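# Shelve stuffed toys, one kind per shelf level

## Task

Place the stuffed toys on the shelf so that every kind of toy occupies a separate level, with each toy's head and body resting mostly on that level's board. The shelf must still be upright at the end, and everything must stay in place without the robot supporting it. Finally, open the grippers and move the arms away from the toys and shelf.

## Robot and tools

ROBOT AND FRAMES
There are two arms, left_arm and right_arm, each with a parallel two-finger gripper. All poses share one scene frame. The origin sits on the table top midway between the arms, +z is up, and +x points out over the table. left_arm is on the +y side: its base is at (+0.040, +0.353, 0) with quat_wxyz (+0.998, 0, 0, +0.055). right_arm's base is at (+0.009, -0.255, 0) with quat_wxyz (+0.999, 0, 0, -0.047). The names left and right refer to the arms, not to sides of any picture.

In each gripper's own frame, the fingers extend along +z and close along y. end_effector_position is the spot between the finger pads, just under 1 cm back from the tips.

Joint ranges in rad, from base to hand: waist -2.618 to 3.054, shoulder 0.000 to 3.142, elbow 0.000 to 3.142, wrist pitch -1.571 to 1.571, wrist yaw -1.571 to 1.571, wrist roll -2.094 to 2.094. The elbow cannot fully straighten.

THE 14-NUMBER ROW
Both motion tools use one row of 14 numbers for both arms together, each in [-1, 1], and always all 14 even if only one arm moves. The order is left_arm dx, dy, dz, rx, ry, rz, opening, then right_arm dx, dy, dz, rx, ry, rz, opening.

dx to rz are offsets, not poses. They are expressed in that gripper's own axes and measured from its pose at the start of the action. A value of 1.0 stands for 0.6 m of travel or 180 degrees of turn. rx, ry, rz form a single rotation vector.

The opening is absolute, not an offset: +1 is fully open (0.087 m) and -1 is closed.

TOOLS
execute_actions(actions): actions is a list of actions run one after another. Each action is a table of at most 15 rows, and each row lasts one control step (1/30 s). An action always lasts 15 steps (0.5 s); if it has fewer rows, the last row is repeated. Every row in an action is measured from the same start pose, so rows do not add up. For the first action in a call, the start pose is the last pose reported in this scene. Calling it with an empty list only returns the current state and images.

move(target, speed, blocking): target is one 14-number row. Its offsets count from the pose shown in the most recent result that has one. Each gripper travels in a straight line and turns the short way round. Both paths finish at the same moment, taking 0.5 to 10 s, and stop at 10 s even if short of the target. speed is the top path speed in m/s, from 0.002 to 0.5 (default 0.25), and turning is capped at twice that value in rad/s. The opening is sent when the move begins. Paths do not avoid obstacles or the other arm. Grippers can lag, wander, or overshoot the speed, above all when an arm is near full stretch. With blocking=false the result comes back after 0.5 s while the motion continues; you must call wait or stop before any new execute_actions or move. A "move:" line reports the ending, such as done, off_target, moving, held or fault, plus any limits. limits=paced means a commanded pose was clipped. limits=held means a safety check blocked some steps, and the arm may then jump faster than speed. The result also gives each gripper's remaining distance to its target.

wait(seconds): 0 to 10 s. Both arms keep their last command, and a running move continues; the wait ends early if the move finishes.

stop(): brakes a running move. Braking needs room, more at high speed, and the fingers still complete their motion.

zoom_image(camera, region): a closer view of the latest image from cam_head_left, cam_head_right, cam_high, cam_low, cam_left_wrist or cam_right_wrist. region is [x0, y0, x1, y1] in pixels with (0, 0) at top left, no bigger than 504 by 504. All images are 504x504.

read_manual(section): returns only licence text ("licences"); it does nothing useful for the task.

finished_scene(scene): pass the number of the current scene. It cannot be undone and reports whether the job succeeded.

CONTROLLER BEHAVIOUR
On each step the commanded pose is clipped to within 70 mm and 16 degrees of where the gripper actually is, and position takes priority over orientation. A distant target therefore needs several actions; after an action, the arm only reaches its last clipped pose. Joint friction can leave the gripper up to about 31 mm short, and very small commands may have no effect. To keep an arm still, send it the offset back to its desired pose in the first call of a reply, then zeros afterwards, and always send the opening you want.

RESULTS
The state line lists each gripper's end_effector_position (m) and end_effector_quat_wxyz; at long reach these can be somewhat off. "Hand target" lines show where each arm is currently being driven. "pose unreachable" means a clearance check altered or blocked that arm's command. Step readings list positions at some steps, and HELD marks steps where an arm was held back. grip_measured is the finger opening on the command scale, and the last Joint positions number gives it in metres; each reading may be off by about 1 mm. FAULT lines mark arm stops. Camera calibration (intrinsics and T_world_to_cam) is approximate, within a few degrees and millimetres.

GRIPPING AND HEAT
To hold something, command an opening below grip_measured: about 0.02 below for a firm grip, less for a gentle one. Pads push at most about 20 N each, and a fast close can squeeze harder. Holding a load heats the motors: MOTOR HOT appears at 75 °C, at 90 °C that arm halts for 10 s, and at 100 °C the arm goes limp and drops.

THINGS TO AVOID
Knocking any rigid object off the table counts as failure. Do not let the arms collide or push on each other. Avoid dropping toys, slamming, fast impacts, and pushing too far past a contact; faster moves and deeper targets press harder. Do not tip the shelf. Be aware that held or loose items may occasionally be tugged or pushed by outside forces.

Each tool is called as name(argument=value, ...) on one line, values as JSON.

## Session

execute_actions(actions=[])

Scene clock: 0.00 s.
left_arm: end_effector_position=(+0.3746, +0.4089, +0.2365) grip_measured=+0.991 end_effector_quat_wxyz=(+0.239, +0.702, +0.487, +0.460) | right_arm: end_effector_position=(+0.3535, -0.4394, +0.3790) grip_measured=+1.000 end_effector_quat_wxyz=(+0.612, -0.057, +0.682, -0.396)
Joint positions: left_arm=[-0.117  0.912  0.721 -0.293 -0.119  1.993  0.087] | right_arm=[-0.279  1.072  1.036  0.098  0.118 -0.666  0.087]
Joint velocities: left_arm=[-0.002  0.007  0.007  0.007 -0.037 -0.022 -0.   ] | right_arm=[ 0.002 -0.002 -0.007 -0.022 -0.007  0.007  0.   ]
Hand target (left_arm): +0.375, +0.409, +0.237; +0.239, +0.702, +0.487, +0.460
Hand target (right_arm): +0.354, -0.439, +0.379; +0.612, -0.057, +0.682, -0.396

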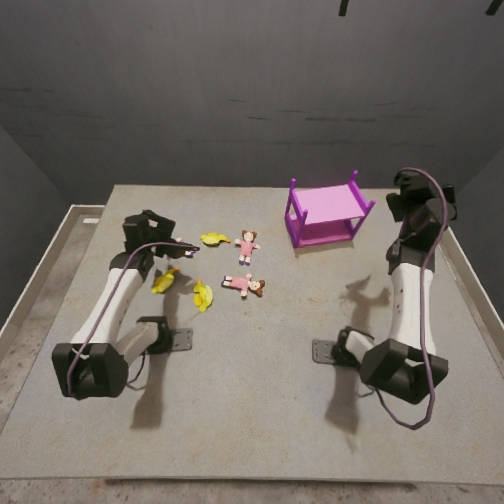

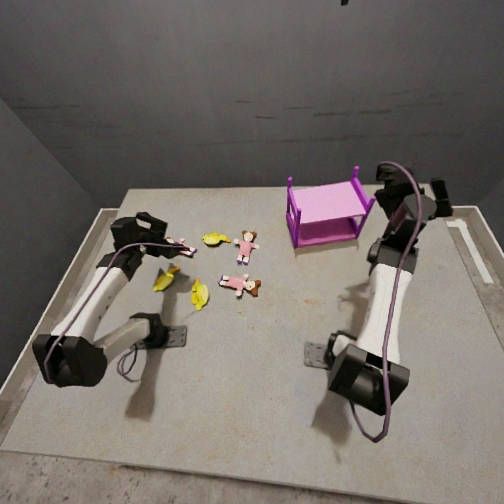

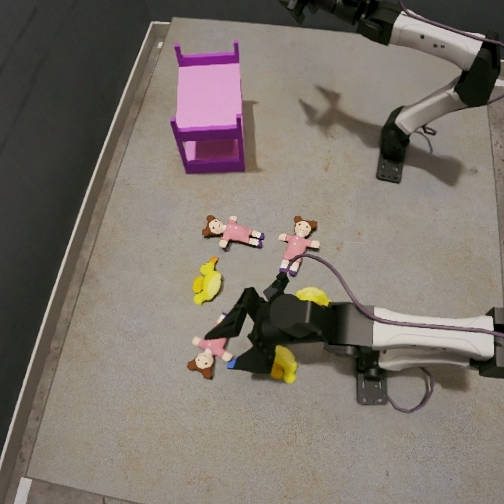

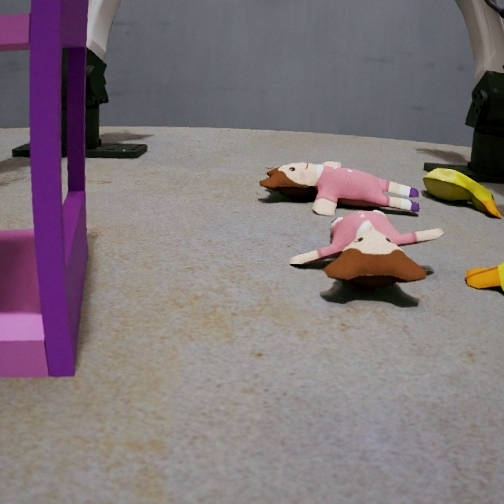

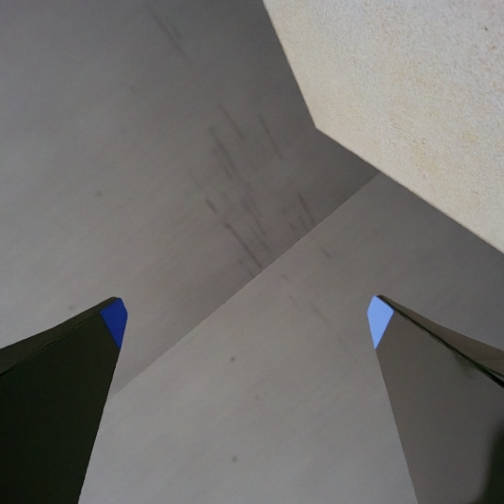

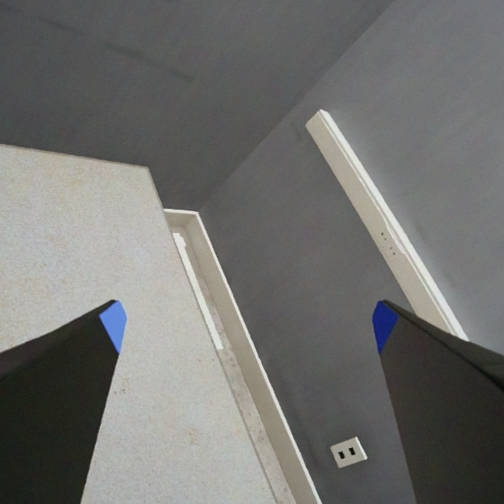

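zoom_image(camera="cam_head_left", region=[270, 160, 390, 260])

zoom_image(camera="cam_high", region=[140, 30, 300, 190])

zoom_image(camera="cam_high", region=[170, 200, 350, 400])

zoom_image(camera="cam_head_right", region=[270, 160, 390, 260])

Region (270, 160, 390, 260) of cam_head_left's 504x504 image, scaled by 4.200, with more detail than that image has.

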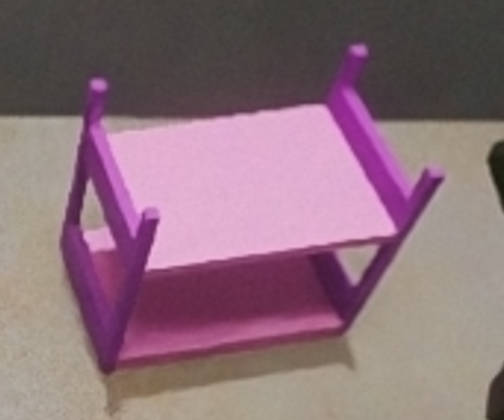

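Region (140, 30, 300, 190) of cam_high's 504x504 image, scaled by 3.150, with more detail than that image has.

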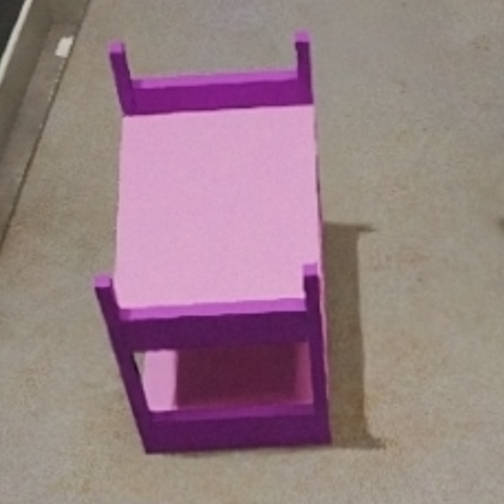

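Region (170, 200, 350, 400) of cam_high's 504x504 image, scaled by 2.520, with more detail than that image has; it fills the left 454 columns of this view, and the rest is white.

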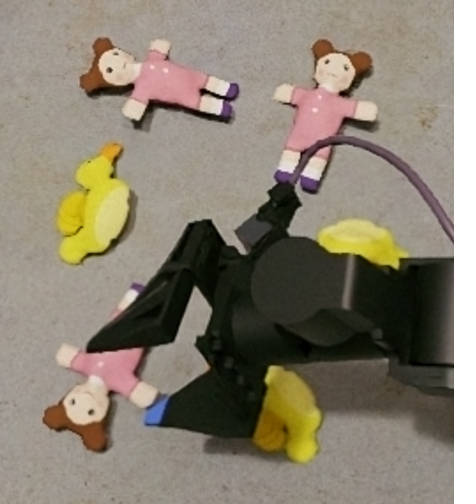

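Region (270, 160, 390, 260) of cam_head_right's 504x504 image, scaled by 4.200, with more detail than that image has.

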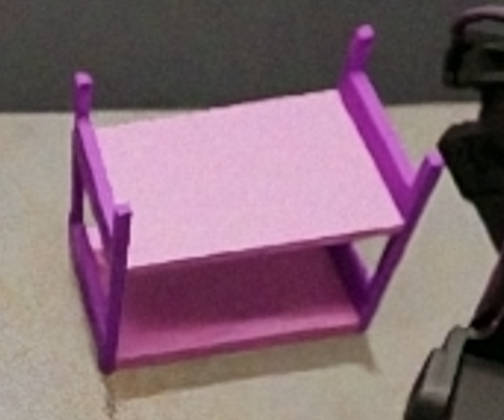

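move(target=[-0.125,-0.210,-0.121,0.364,0.038,-0.335,1,-0.041,0.704,-0.551,-0.586,0.020,-0.130,1], speed=0.35)

Scene clock: 91.53 s.
left_arm: end_effector_position=(+0.2444, +0.3854, +0.1394) grip_measured=+0.991 end_effector_quat_wxyz=(+0.004, +0.376, +0.927, +0.010) | right_arm: end_effector_position=(+0.2362, +0.0128, +0.1213) grip_measured=+1.000 end_effector_quat_wxyz=(-0.229, +0.622, -0.723, -0.196)
Joint positions: left_arm=[-0.107  1.412  1.23  -1.373 -0.016  0.774  0.087] | right_arm=[ 0.845  1.531  1.197 -0.734 -0.363 -0.576  0.087]
Joint velocities: left_arm=[-0.012  0.007 -0.017 -0.022  0.007  0.066 -0.001] | right_arm=[-0.017 -0.002  0.017  0.037 -0.037 -0.051  0.   ]
Hand target (left_arm): +0.245, +0.386, +0.140; -0.002, +0.368, +0.930, +0.005
Hand target (right_arm): +0.237, +0.021, +0.123; +0.232, -0.629, +0.714, +0.200
Off the commanded pose (left_arm): 0.001 m, 2 deg.
Off the commanded pose (right_arm): 0.006 m, 1 deg.
move: done
camera_calibration (this result's frames):
cam_left_wrist: T_world_to_cam=[[-0.693648, -0.719912, -0.0240741, 0.445383], [-0.473361, 0.43039, 0.768566, -0.13866], [-0.542939, 0.54451, -0.639317, 0.153112], [0, 0, 0, 1]] pos_world=[0.326433, 0.296943, 0.215179]
cam_right_wrist: T_world_to_cam=[[0.989301, -0.145459, 0.0111524, -0.234134], [-0.143718, -0.95862, 0.24575, 0.0393818], [-0.0250556, -0.244723, -0.969269, 0.273247], [0, 0, 0, 1]] pos_world=[0.244135, 0.0705652, 0.257783]

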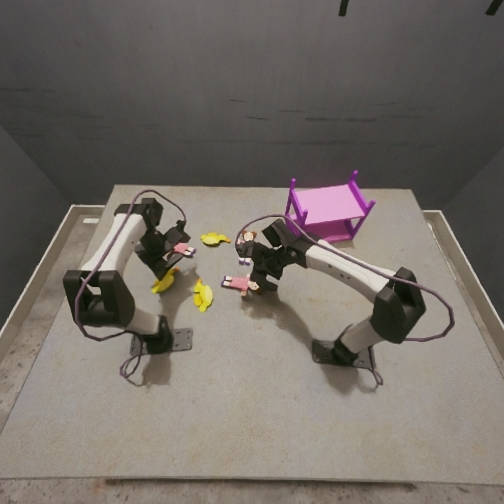

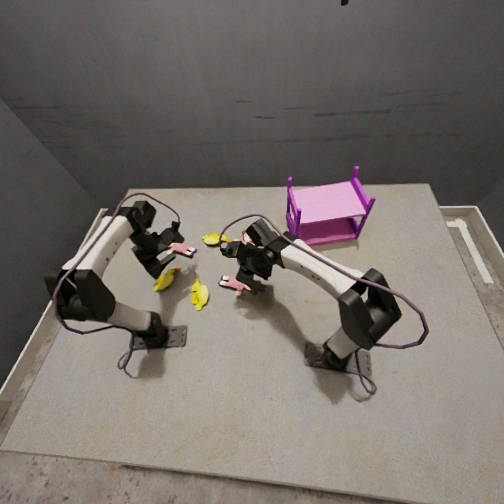

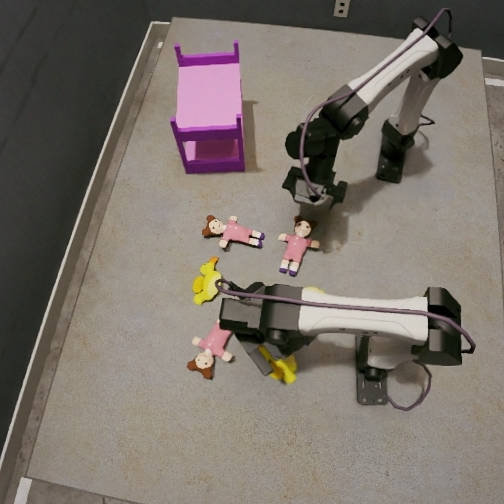

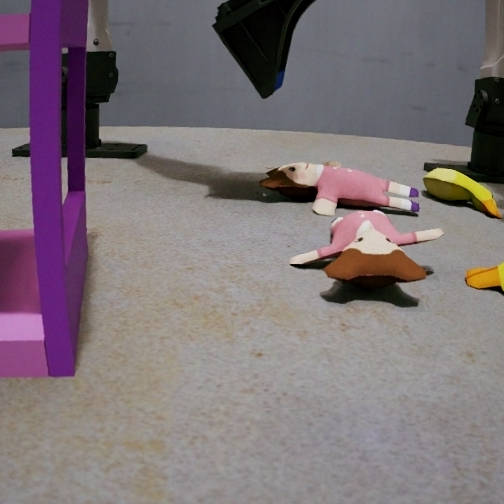

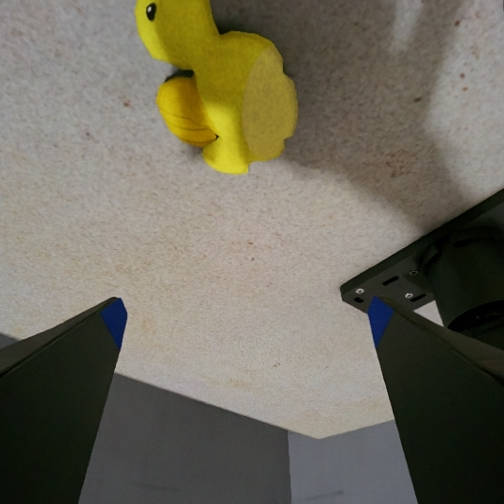

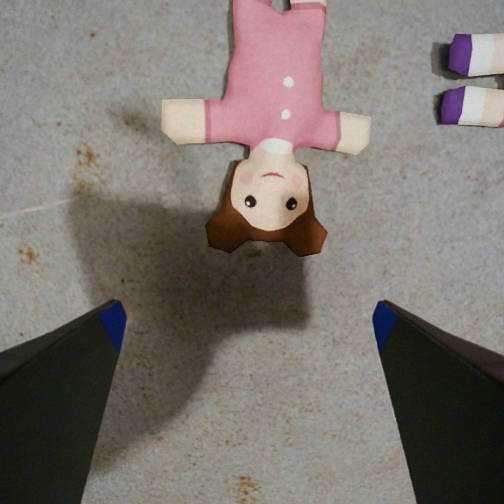

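move(target=[-0.013,0.018,0.2,0,0,0,1,-0.025,-0.027,0.227,0,0,0.02,1], speed=0.2)

Scene clock: 101.17 s.
left_arm: end_effector_position=(+0.2671, +0.3865, +0.0280) grip_measured=+0.991 end_effector_quat_wxyz=(+0.019, +0.376, +0.926, +0.016) | right_arm: end_effector_position=(+0.2643, +0.0950, +0.0234) grip_measured=+1.000 end_effector_quat_wxyz=(+0.226, -0.597, +0.741, +0.206)
Joint positions: left_arm=[-0.102  1.546  0.901 -0.88  -0.015  0.779  0.087] | right_arm=[ 0.946  1.915  1.232 -0.344 -0.317 -0.415  0.087]
Joint velocities: left_arm=[ 0.002 -0.002  0.002 -0.051  0.022 -0.037  0.   ] | right_arm=[ 0.017 -0.007 -0.007 -0.066  0.037 -0.081  0.   ]
Hand target (left_arm): +0.260, +0.389, +0.020; +0.004, +0.376, +0.927, +0.011
Hand target (right_arm): +0.264, +0.101, +0.018; +0.223, -0.599, +0.742, +0.204
Off the commanded pose (left_arm): 0.012 m, 2 deg.
Off the commanded pose (right_arm): 0.007 m, 1 deg.
move: off_target (left_arm)
camera_calibration (this result's frames):
cam_left_wrist: T_world_to_cam=[[-0.692626, -0.719917, -0.0445943, 0.4596], [-0.496518, 0.431025, 0.75345, -0.0363951], [-0.5232, 0.544001, -0.655991, 0.0889876], [0, 0, 0, 1]] pos_world=[0.346819, 0.298152, 0.106292]
cam_right_wrist: T_world_to_cam=[[0.979883, -0.197801, -0.026549, -0.24056], [-0.18604, -0.953468, 0.237252, 0.157192], [-0.0722421, -0.22754, -0.971085, 0.21006], [0, 0, 0, 1]] pos_world=[0.280139, 0.150092, 0.160306]

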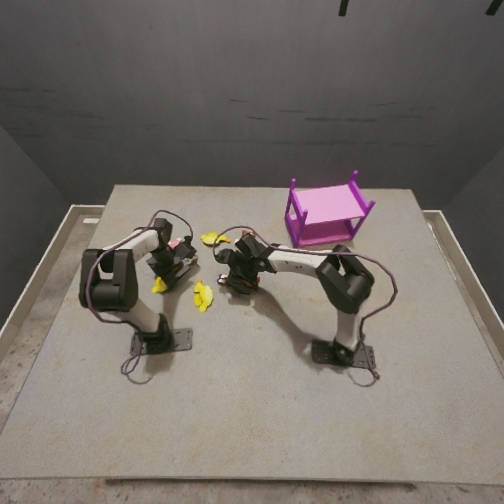

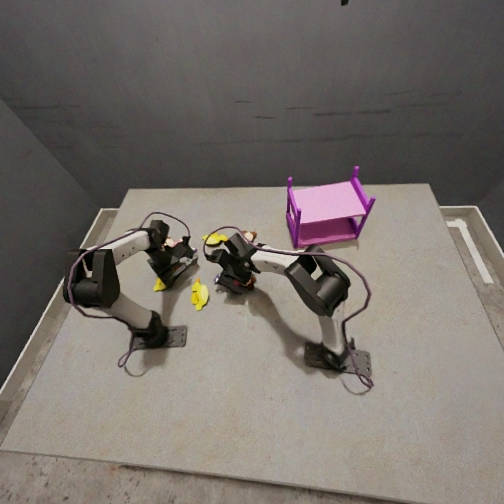

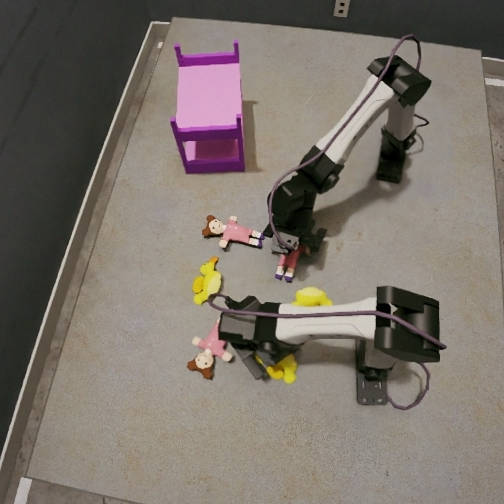

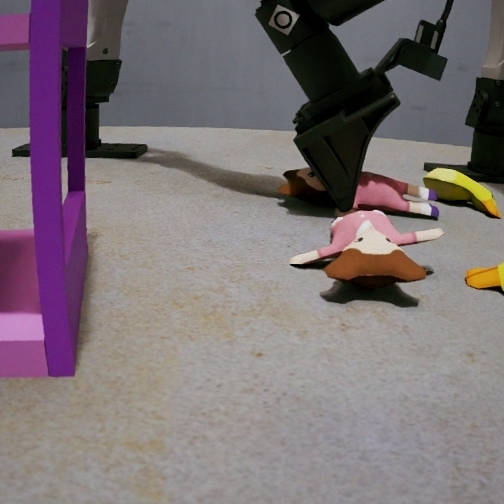

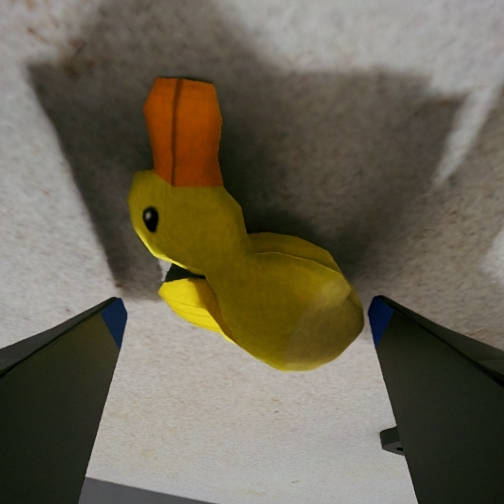

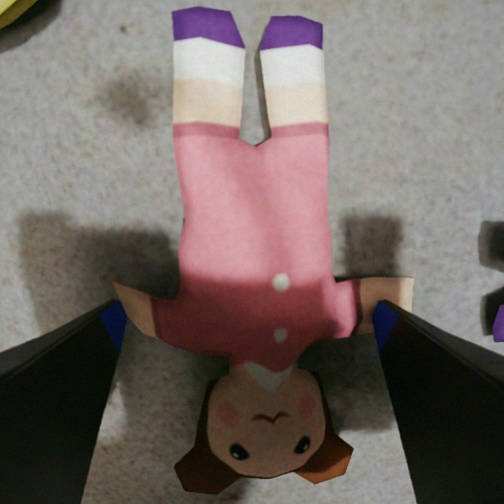

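execute_actions(actions=[[[0.005,-0.003,0.01,0,0,0,1,-0.01,0,-0.015,0,0,0,1],[0.01,-0.006,0.02,0,0,0,1,-0.02,0,-0.03,0,0,0,1],[0.015,-0.01,0.03,0,0,0,1,-0.03,0,-0.045,0,0,0,1],[0.015,-0.01,0.03,0,0,0,1,-0.04,0,-0.058,0,0,0,1]],[[0,0,0,0,0,0,0.8,-0.015,0,0.01,0,0,0,1],[0,0,0,0,0,0,0.7,-0.03,0,0.02,0,0,0,1],[0,0,0,0,0,0,0.6,-0.045,0,0.03,0,0,0,1],[0,0,0,0,0,0,0.5,-0.055,0,0.038,0,0,0,1]],[[0,0,0,0,0,0,0.4,0.01,0,0.015,0,0,0,1],[0,0,0,0,0,0,0.3,0.02,0,0.03,0,0,0,1],[0,0,0,0,0,0,0.2,0.03,0,0.045,0,0,0,1],[0,0,0,0,0,0,0.1,0.04,0,0.058,0,0,0,1]]])

Scene clock: 111.57 s.
left_arm: end_effector_position=(+0.2583, +0.3864, +0.0138) grip_measured=+0.101 end_effector_quat_wxyz=(+0.015, +0.376, +0.926, +0.014) | right_arm: end_effector_position=(+0.2757, +0.1358, +0.0343) grip_measured=+1.000 end_effector_quat_wxyz=(+0.243, -0.598, +0.734, +0.212)
Joint positions: left_arm=[-0.102  1.546  0.838 -0.826 -0.014  0.78   0.048] | right_arm=[ 0.988  2.008  1.392 -0.363 -0.301 -0.38   0.087]
Joint velocities: left_arm=[-0.002 -0.007 -0.007 -0.022 -0.007 -0.037 -0.001] | right_arm=[ 0.007 -0.007  0.017  0.154  0.066 -0.081  0.   ]
Hand target (left_arm): +0.258, +0.386, +0.014; +0.015, +0.376, +0.926, +0.014
Hand target (right_arm): +0.273, +0.137, +0.025; +0.239, -0.598, +0.735, +0.211
Off the commanded pose (left_arm): 0.000 m, 0 deg.
Off the commanded pose (right_arm): 0.009 m, 0 deg.
Step readings (end_effector_position; steps 1 to 15: 1st action; 16 to 30: 2nd action; 31 to 45: 3rd action):
0: left_arm (+0.2675, +0.3865, +0.0279) | right_arm (+0.2643, +0.0950, +0.0234)
1: left_arm (+0.2679, +0.3865, +0.0279) | right_arm (+0.2640, +0.0946, +0.0232)
2: left_arm (+0.2686, +0.3865, +0.0268) | right_arm (+0.2633, +0.0939, +0.0240)
4: left_arm (+0.2662, +0.3865, +0.0208) | right_arm (+0.2625, +0.0929, +0.0303)
8: left_arm (+0.2577, +0.3865, +0.0140) | right_arm (+0.2674, +0.0985, +0.0548)
15: left_arm (+0.2584, +0.3865, +0.0138) | right_arm (+0.2660, +0.0970, +0.0608)
16: left_arm (+0.2583, +0.3864, +0.0138) | right_arm (+0.2661, +0.0971, +0.0610)
17: left_arm (+0.2583, +0.3864, +0.0138) | right_arm (+0.2671, +0.0991, +0.0620)
19: left_arm (+0.2583, +0.3864, +0.0138) | right_arm (+0.2729, +0.1120, +0.0657)
23: left_arm (+0.2583, +0.3864, +0.0138) | right_arm (+0.2758, +0.1340, +0.0692)
30: left_arm (+0.2583, +0.3864, +0.0138) | right_arm (+0.2747, +0.1345, +0.0672)
31: left_arm (+0.2583, +0.3864, +0.0138) | right_arm (+0.2750, +0.1350, +0.0675)
32: left_arm (+0.2583, +0.3864, +0.0138) | right_arm (+0.2758, +0.1359, +0.0668)
34: left_arm (+0.2583, +0.3864, +0.0138) | right_arm (+0.2768, +0.1372, +0.0616)
38: left_arm (+0.2583, +0.3864, +0.0138) | right_arm (+0.2732, +0.1328, +0.0404)
45: end_effector_position above
camera_calibration (this result's frames):
cam_left_wrist: T_world_to_cam=[[-0.693835, -0.719134, -0.0379385, 0.452653], [-0.489375, 0.432199, 0.757441, -0.0323875], [-0.528305, 0.544105, -0.651801, 0.0764003], [0, 0, 0, 1]] pos_world=[0.33858, 0.297947, 0.0915024]
cam_right_wrist: T_world_to_cam=[[0.981237, -0.192418, -0.0121985, -0.244942], [-0.186032, -0.961499, 0.202268, 0.19793], [-0.0506487, -0.196203, -0.979254, 0.220799], [0, 0, 0, 1]] pos_world=[0.288351, 0.186499, 0.173195]

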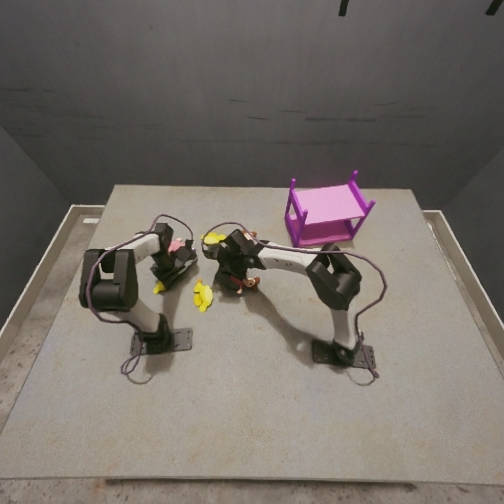

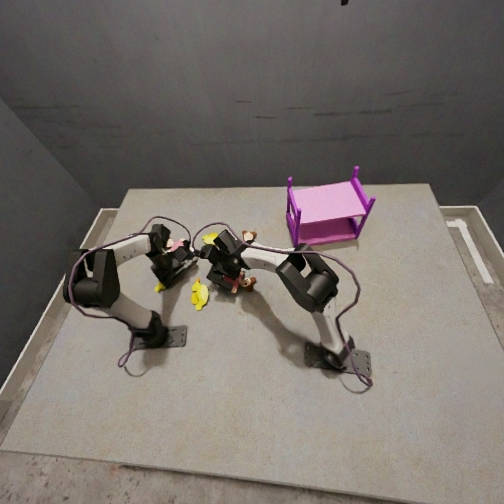

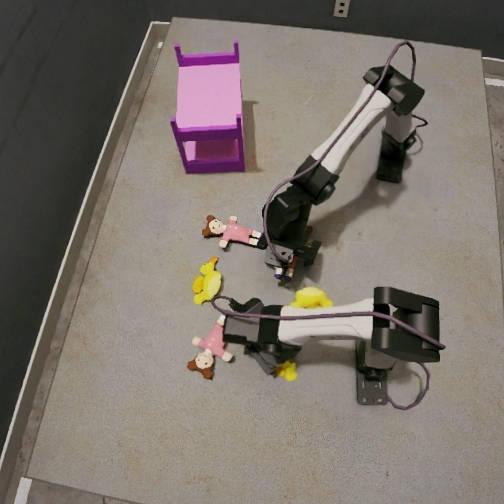

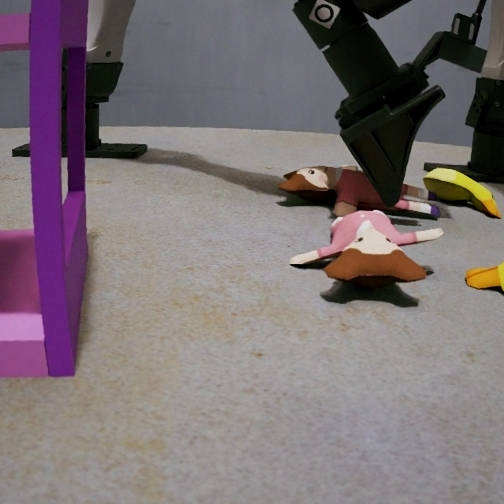

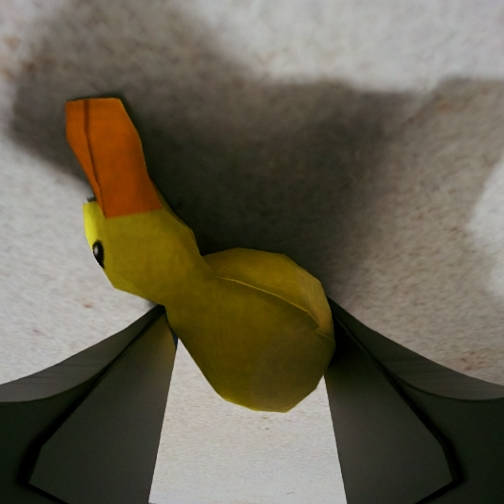

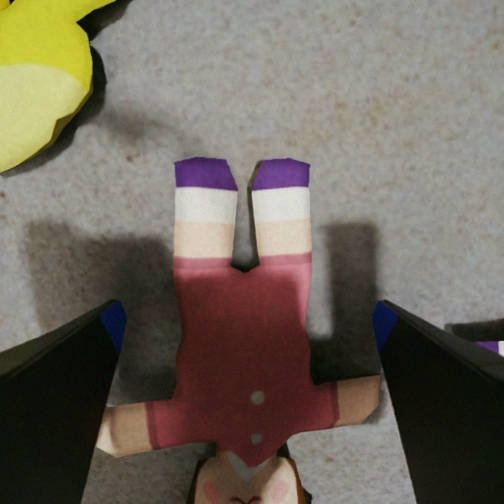

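execute_actions(actions=[[[0,0,0,0,0,0,0.05,0.01,0,0.005,0,0,0,0.9],[0,0,0,0,0,0,0,0.02,0.003,0.01,0,0,0,0.8],[0,0,0,0,0,0,-0.05,0.03,0.005,0.013,0,0,0,0.7],[0,0,0,0,0,0,-0.1,0.035,0.005,0.016,0,0,0,0.6],[0,0,0,0,0,0,-0.15,0.035,0.005,0.016,0,0,0,0.5]],[[0,0,0,0,0,0,-0.2,0,0,0,0,0,0,0.4],[0,0,0,0,0,0,-0.2,0,0,0,0,0,0,0.3],[0,0,0,0,0,0,-0.2,0,0,0,0,0,0,0.2],[0,0,0,0,0,0,-0.2,0,0,0,0,0,0,0.1],[0,0,0,0,0,0,-0.2,0,0,0,0,0,0,0.0],[0,0,0,0,0,0,-0.2,0,0,0,0,0,0,-0.1],[0,0,0,0,0,0,-0.2,0,0,0,0,0,0,-0.2],[0,0,0,0,0,0,-0.2,0,0,0,0,0,0,-0.25]]])

Scene clock: 118.27 s.
left_arm: end_effector_position=(+0.2583, +0.3864, +0.0138) grip_measured=-0.199 end_effector_quat_wxyz=(+0.015, +0.376, +0.926, +0.014) | right_arm: end_effector_position=(+0.2724, +0.1315, +0.0194) grip_measured=-0.249 end_effector_quat_wxyz=(+0.248, -0.599, +0.731, +0.213)
Joint positions: left_arm=[-0.102  1.546  0.838 -0.826 -0.014  0.78   0.035] | right_arm=[ 0.988  2.005  1.318 -0.282 -0.301 -0.384  0.033]
Joint velocities: left_arm=[-0.012 -0.002 -0.002 -0.007  0.007  0.066  0.   ] | right_arm=[ 0.002 -0.002  0.027 -0.051 -0.066 -0.037 -0.   ]
Hand target (left_arm): +0.258, +0.386, +0.014; +0.015, +0.376, +0.926, +0.014
Hand target (right_arm): +0.272, +0.131, +0.019; +0.248, -0.599, +0.731, +0.213
Off the commanded pose (left_arm): 0.000 m, 0 deg.
Off the commanded pose (right_arm): 0.000 m, 0 deg.
Step readings (end_effector_position; steps 1 to 15: 1st action; 16 to 30: 2nd action):
0: left_arm (+0.2583, +0.3864, +0.0138) | right_arm (+0.2773, +0.1378, +0.0355)
1: left_arm (+0.2583, +0.3864, +0.0138) | right_arm (+0.2774, +0.1379, +0.0356)
2: left_arm (+0.2583, +0.3864, +0.0138) | right_arm (+0.2773, +0.1378, +0.0344)
4: left_arm (+0.2583, +0.3864, +0.0138) | right_arm (+0.2754, +0.1355, +0.0279)
8: left_arm (+0.2583, +0.3864, +0.0138) | right_arm (+0.2721, +0.1311, +0.0200)
15: left_arm (+0.2583, +0.3864, +0.0138) | right_arm (+0.2724, +0.1315, +0.0194)
16: left_arm (+0.2583, +0.3864, +0.0138) | right_arm (+0.2724, +0.1315, +0.0194)
17: left_arm (+0.2583, +0.3864, +0.0138) | right_arm (+0.2724, +0.1315, +0.0194)
19: left_arm (+0.2583, +0.3864, +0.0138) | right_arm (+0.2724, +0.1315, +0.0194)
23: left_arm (+0.2583, +0.3864, +0.0138) | right_arm (+0.2724, +0.1315, +0.0194)
30: end_effector_position above
camera_calibration (this result's frames):
cam_left_wrist: T_world_to_cam=[[-0.693835, -0.719134, -0.0379385, 0.452653], [-0.489375, 0.432199, 0.757441, -0.0323875], [-0.528305, 0.544105, -0.651801, 0.0764003], [0, 0, 0, 1]] pos_world=[0.33858, 0.297947, 0.0915024]
cam_right_wrist: T_world_to_cam=[[0.981946, -0.189101, -0.00482602, -0.243508], [-0.184621, -0.963614, 0.193296, 0.196226], [-0.0412028, -0.188915, -0.981129, 0.201714], [0, 0, 0, 1]] pos_world=[0.283651, 0.181145, 0.158802]

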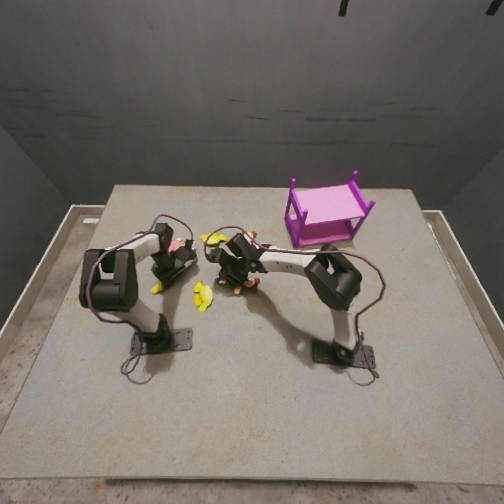

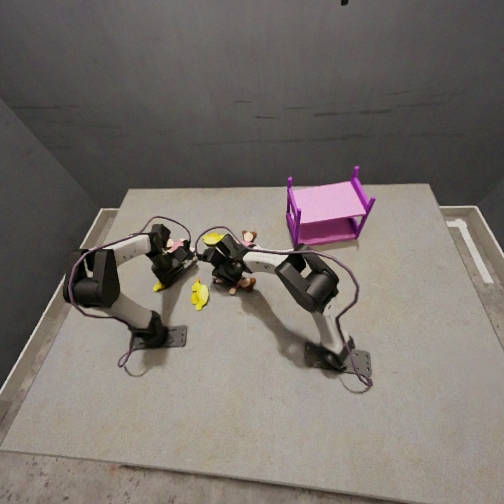

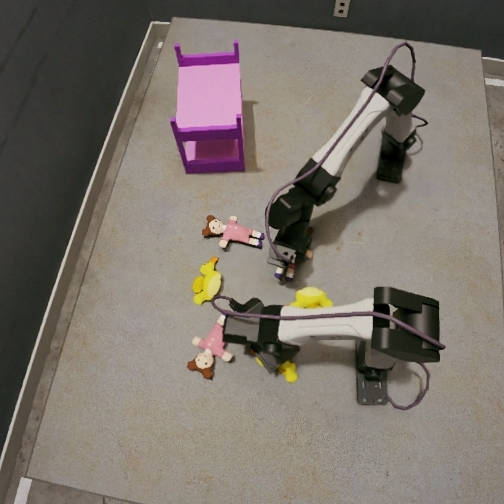

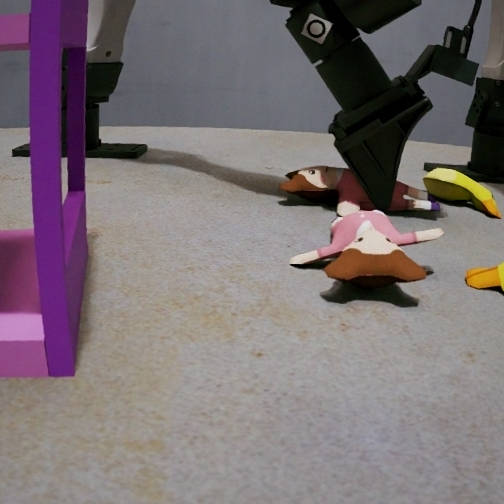

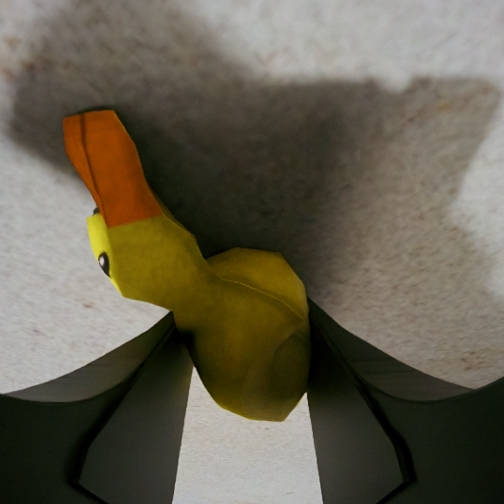

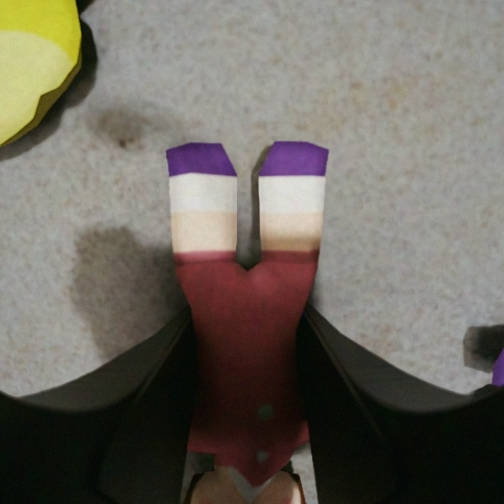

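move(target=[-0.173,-0.125,-0.177,0,0,-0.355,-0.3,0.122,-0.177,-0.693,0.239,-0.022,0.278,-0.4], speed=0.3)

Scene clock: 132.07 s.
left_arm: end_effector_position=(+0.2748, +0.2605, +0.1205) grip_measured=-0.300 end_effector_quat_wxyz=(+0.027, -0.170, +0.985, -0.005) | right_arm: end_effector_position=(+0.3212, -0.1977, +0.3026) grip_measured=-0.399 end_effector_quat_wxyz=(+0.360, -0.116, +0.925, +0.036)
Joint positions: left_arm=[-0.398  1.568  1.305 -1.255 -0.015 -0.63   0.031] | right_arm=[ 0.265  1.384  1.742 -1.188 -0.035 -0.064  0.026]
Joint velocities: left_arm=[-0.017 -0.007  0.002 -0.022 -0.051 -0.007 -0.001] | right_arm=[-0.012 -0.002  0.017 -0.007 -0.022  0.066 -0.002]
Hand target (left_arm): +0.276, +0.259, +0.120; +0.020, -0.171, +0.985, +0.001
Hand target (right_arm): +0.324, -0.201, +0.301; +0.354, -0.107, +0.928, +0.033
Off the commanded pose (left_arm): 0.003 m, 1 deg.
Off the commanded pose (right_arm): 0.003 m, 1 deg.
move: done
camera_calibration (this result's frames):
cam_left_wrist: T_world_to_cam=[[0.338176, -0.940916, 0.0177424, 0.14507], [-0.642793, -0.217175, 0.73461, 0.163373], [-0.687353, -0.259832, -0.678258, 0.479441], [0, 0, 0, 1]] pos_world=[0.385502, 0.296553, 0.202595]
cam_right_wrist: T_world_to_cam=[[0.242891, -0.96968, 0.0269097, -0.278882], [-0.96392, -0.238148, 0.118925, 0.249549], [-0.10891, -0.0548246, -0.992539, 0.471101], [0, 0, 0, 1]] pos_world=[0.359591, -0.185169, 0.445413]

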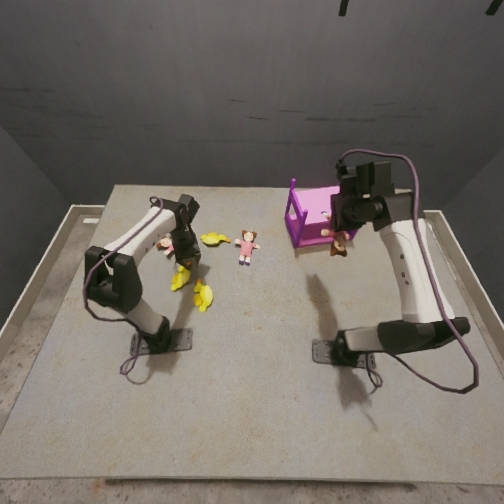

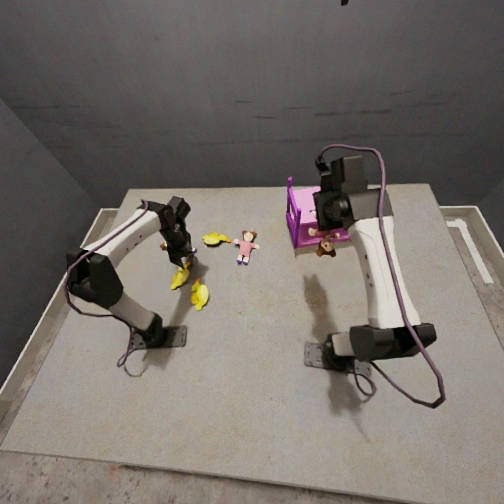

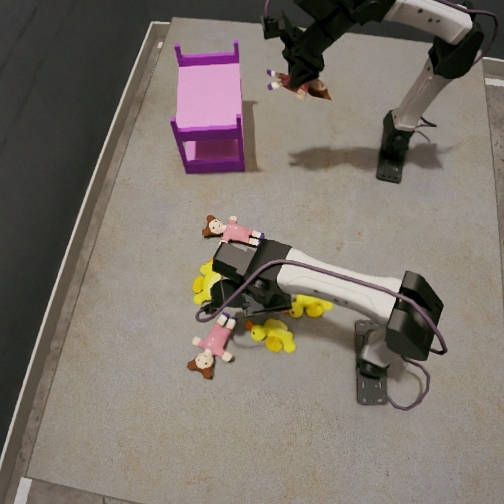

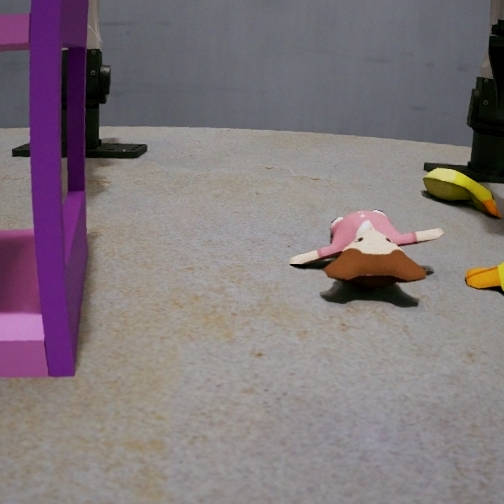

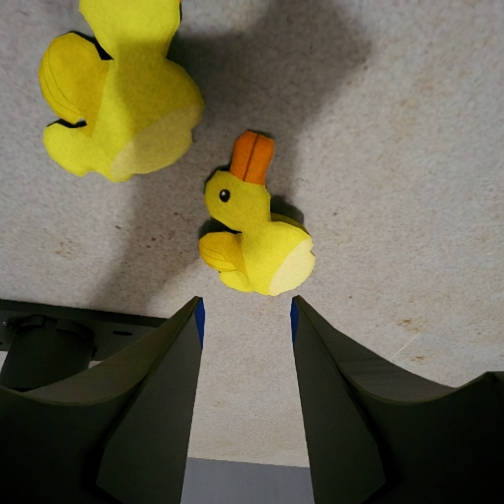

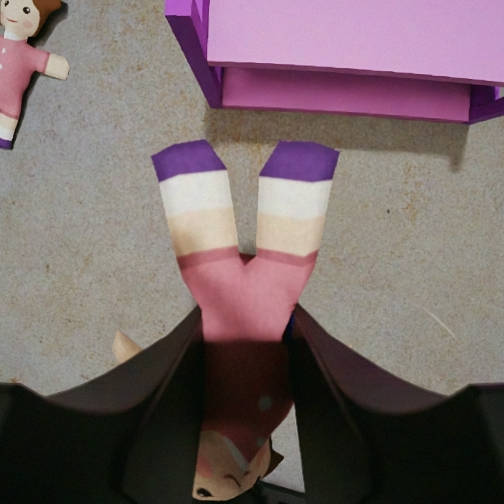

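zoom_image(camera="cam_head_left", region=[150, 220, 270, 320])

Region (150, 220, 270, 320) of cam_head_left's 504x504 image, scaled by 4.200, with more detail than that image has.

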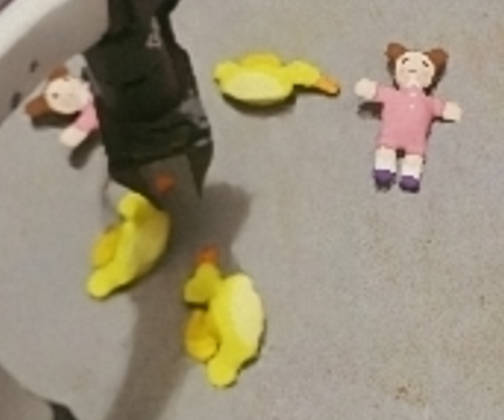

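move(target=[0.137,-0.012,0.05,0,0,0.083,1,-0.223,-0.065,0.33,0,-0.033,0,-0.4], speed=0.25)

Scene clock: 146.33 s.
left_arm: end_effector_position=(+0.2062, +0.2239, +0.0908) grip_measured=+0.991 end_effector_quat_wxyz=(+0.028, -0.040, +0.999, -0.007) | right_arm: end_effector_position=(+0.5531, -0.1735, +0.2435) grip_measured=-0.399 end_effector_quat_wxyz=(+0.408, -0.115, +0.905, +0.042)
Joint positions: left_arm=[-0.669  1.414  1.047 -1.149 -0.02  -0.638  0.087] | right_arm=[ 0.227  2.135  2.318 -0.911 -0.07  -0.087  0.026]
Joint velocities: left_arm=[-0.007 -0.012  0.022 -0.037 -0.022 -0.081 -0.   ] | right_arm=[-0.002 -0.002 -0.002 -0.037 -0.095 -0.066  0.001]
Hand target (left_arm): +0.201, +0.226, +0.087; +0.027, -0.041, +0.999, -0.004
Hand target (right_arm): +0.555, -0.179, +0.244; +0.408, -0.114, +0.905, +0.041
Off the commanded pose (left_arm): 0.007 m, 1 deg.
Off the commanded pose (right_arm): 0.009 m, 0 deg.
move: done
camera_calibration (this result's frames):
cam_left_wrist: T_world_to_cam=[[0.0834151, -0.996402, 0.0149937, 0.199562], [-0.679239, -0.0458411, 0.732484, 0.102429], [-0.729161, -0.0712845, -0.680619, 0.36931], [0, 0, 0, 1]] pos_world=[0.322213, 0.229865, 0.17334]
cam_right_wrist: T_world_to_cam=[[0.242694, -0.969702, 0.0279057, -0.310224], [-0.970074, -0.242364, 0.0146823, 0.513874], [-0.00747412, -0.0306339, -0.999503, 0.388726], [0, 0, 0, 1]] pos_world=[0.576691, -0.164372, 0.389644]

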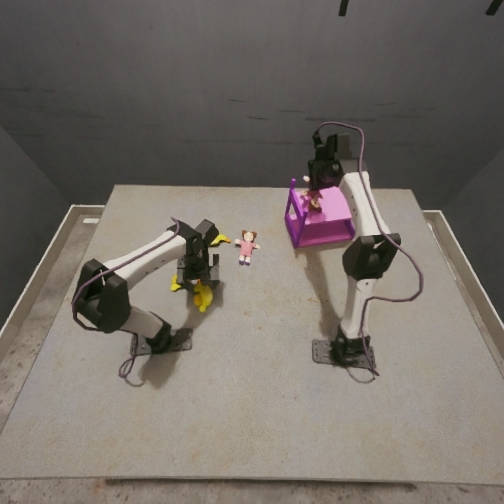

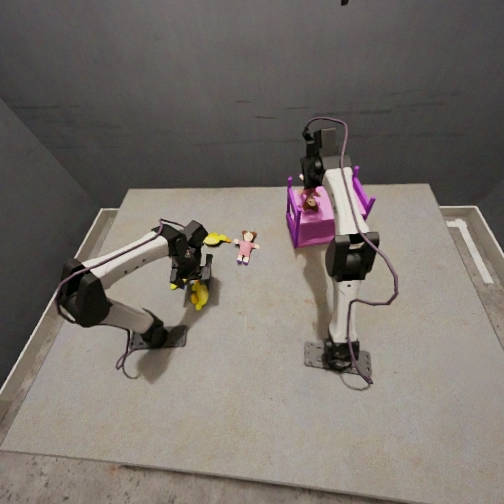

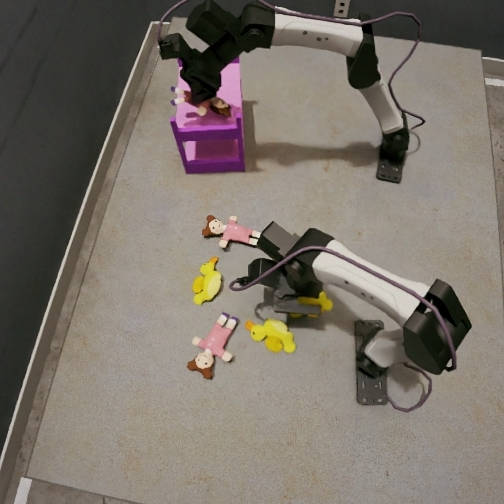

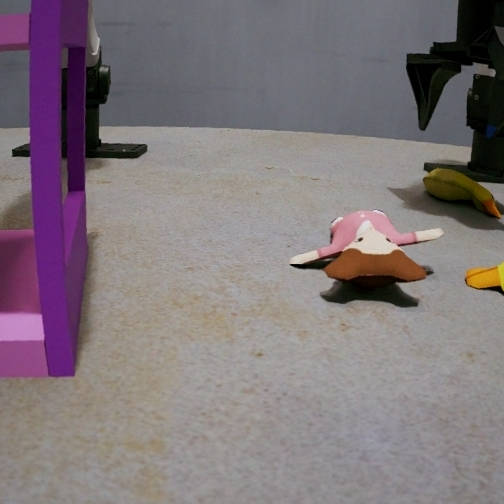

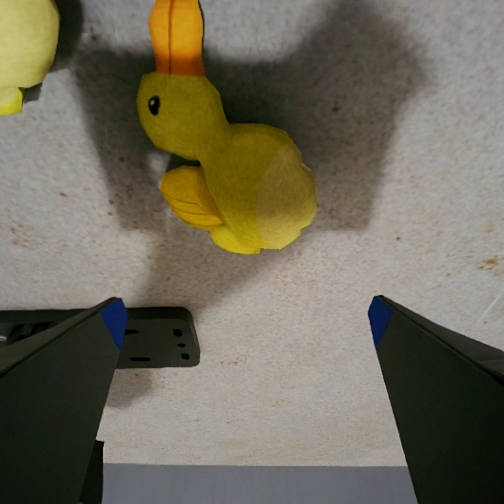

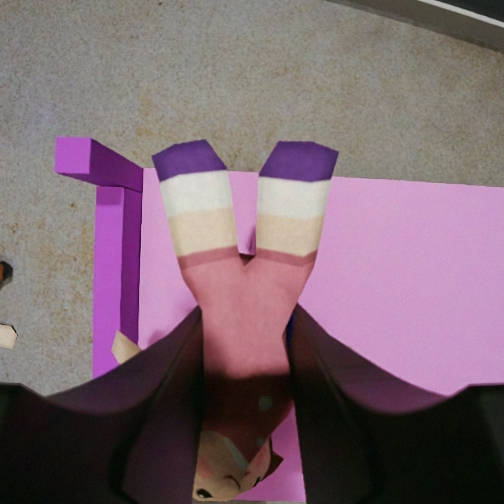

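move(target=[0.033,0.007,0.128,0,0,0,1,0.062,0.02,0.055,0,0,0,-0.4], speed=0.15)

Scene clock: 152.47 s.
left_arm: end_effector_position=(+0.1979, +0.2220, +0.0218) grip_measured=+0.991 end_effector_quat_wxyz=(+0.041, -0.040, +0.998, -0.018) | right_arm: end_effector_position=(+0.5538, -0.1673, +0.1951) grip_measured=-0.399 end_effector_quat_wxyz=(+0.408, -0.114, +0.905, +0.042)
Joint positions: left_arm=[-0.694  1.432  0.779 -0.83  -0.02  -0.663  0.087] | right_arm=[ 0.241  2.062  2.003 -0.668 -0.059 -0.076  0.026]
Joint velocities: left_arm=[-0.012 -0.002 -0.002 -0.007  0.081 -0.066 -0.   ] | right_arm=[-0.002 -0.002 -0.002  0.022 -0.007 -0.022 -0.   ]
Hand target (left_arm): +0.190, +0.225, +0.013; +0.028, -0.040, +0.999, -0.007
Hand target (right_arm): +0.550, -0.162, +0.194; +0.408, -0.115, +0.905, +0.042
Off the commanded pose (left_arm): 0.012 m, 2 deg.
Off the commanded pose (right_arm): 0.006 m, 0 deg.
move: off_target (left_arm)
camera_calibration (this result's frames):
cam_left_wrist: T_world_to_cam=[[0.0822502, -0.995921, 0.0371033, 0.199093], [-0.699297, -0.0311469, 0.714153, 0.148386], [-0.710084, -0.0846854, -0.699006, 0.315779], [0, 0, 0, 1]] pos_world=[0.311619, 0.229645, 0.107374]
cam_right_wrist: T_world_to_cam=[[0.240882, -0.970178, 0.0270249, -0.301901], [-0.970525, -0.240563, 0.0145455, 0.517365], [-0.00761052, -0.0297321, -0.999529, 0.340822], [0, 0, 0, 1]] pos_world=[0.577432, -0.158306, 0.341295]

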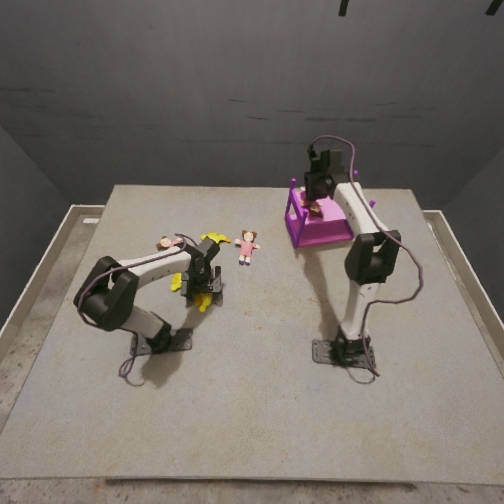

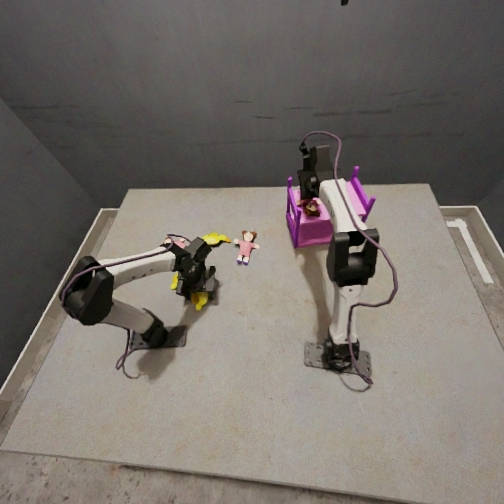

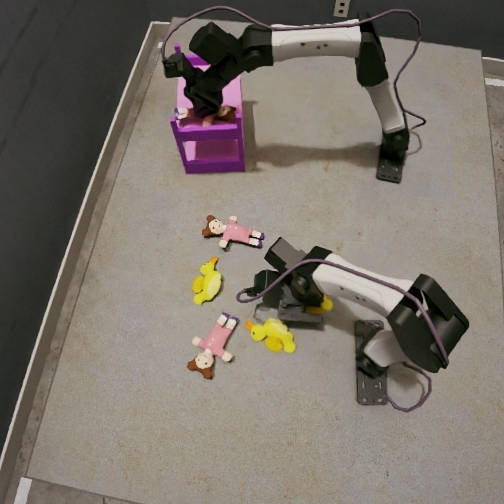

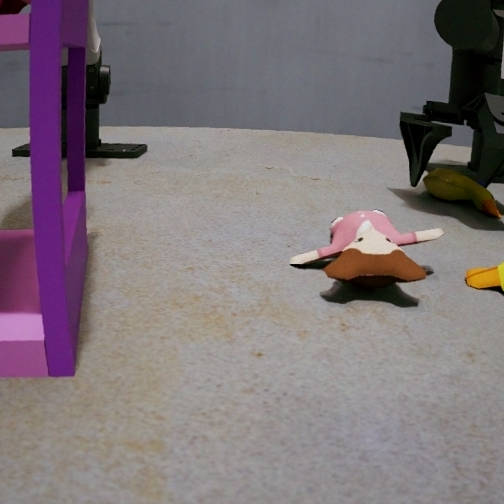

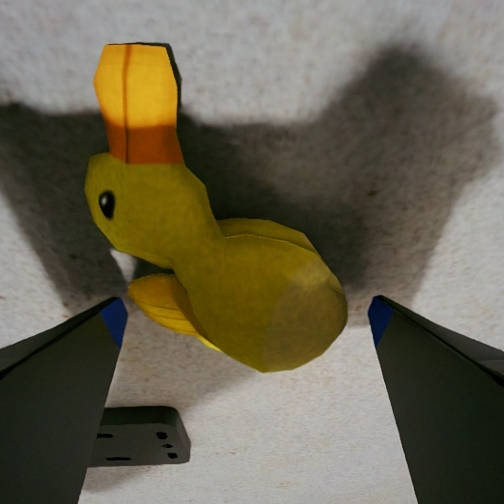

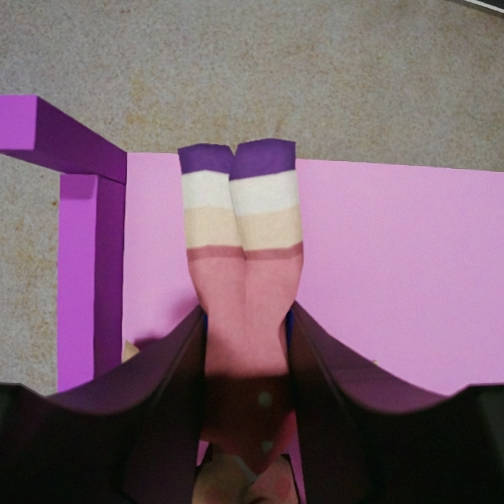

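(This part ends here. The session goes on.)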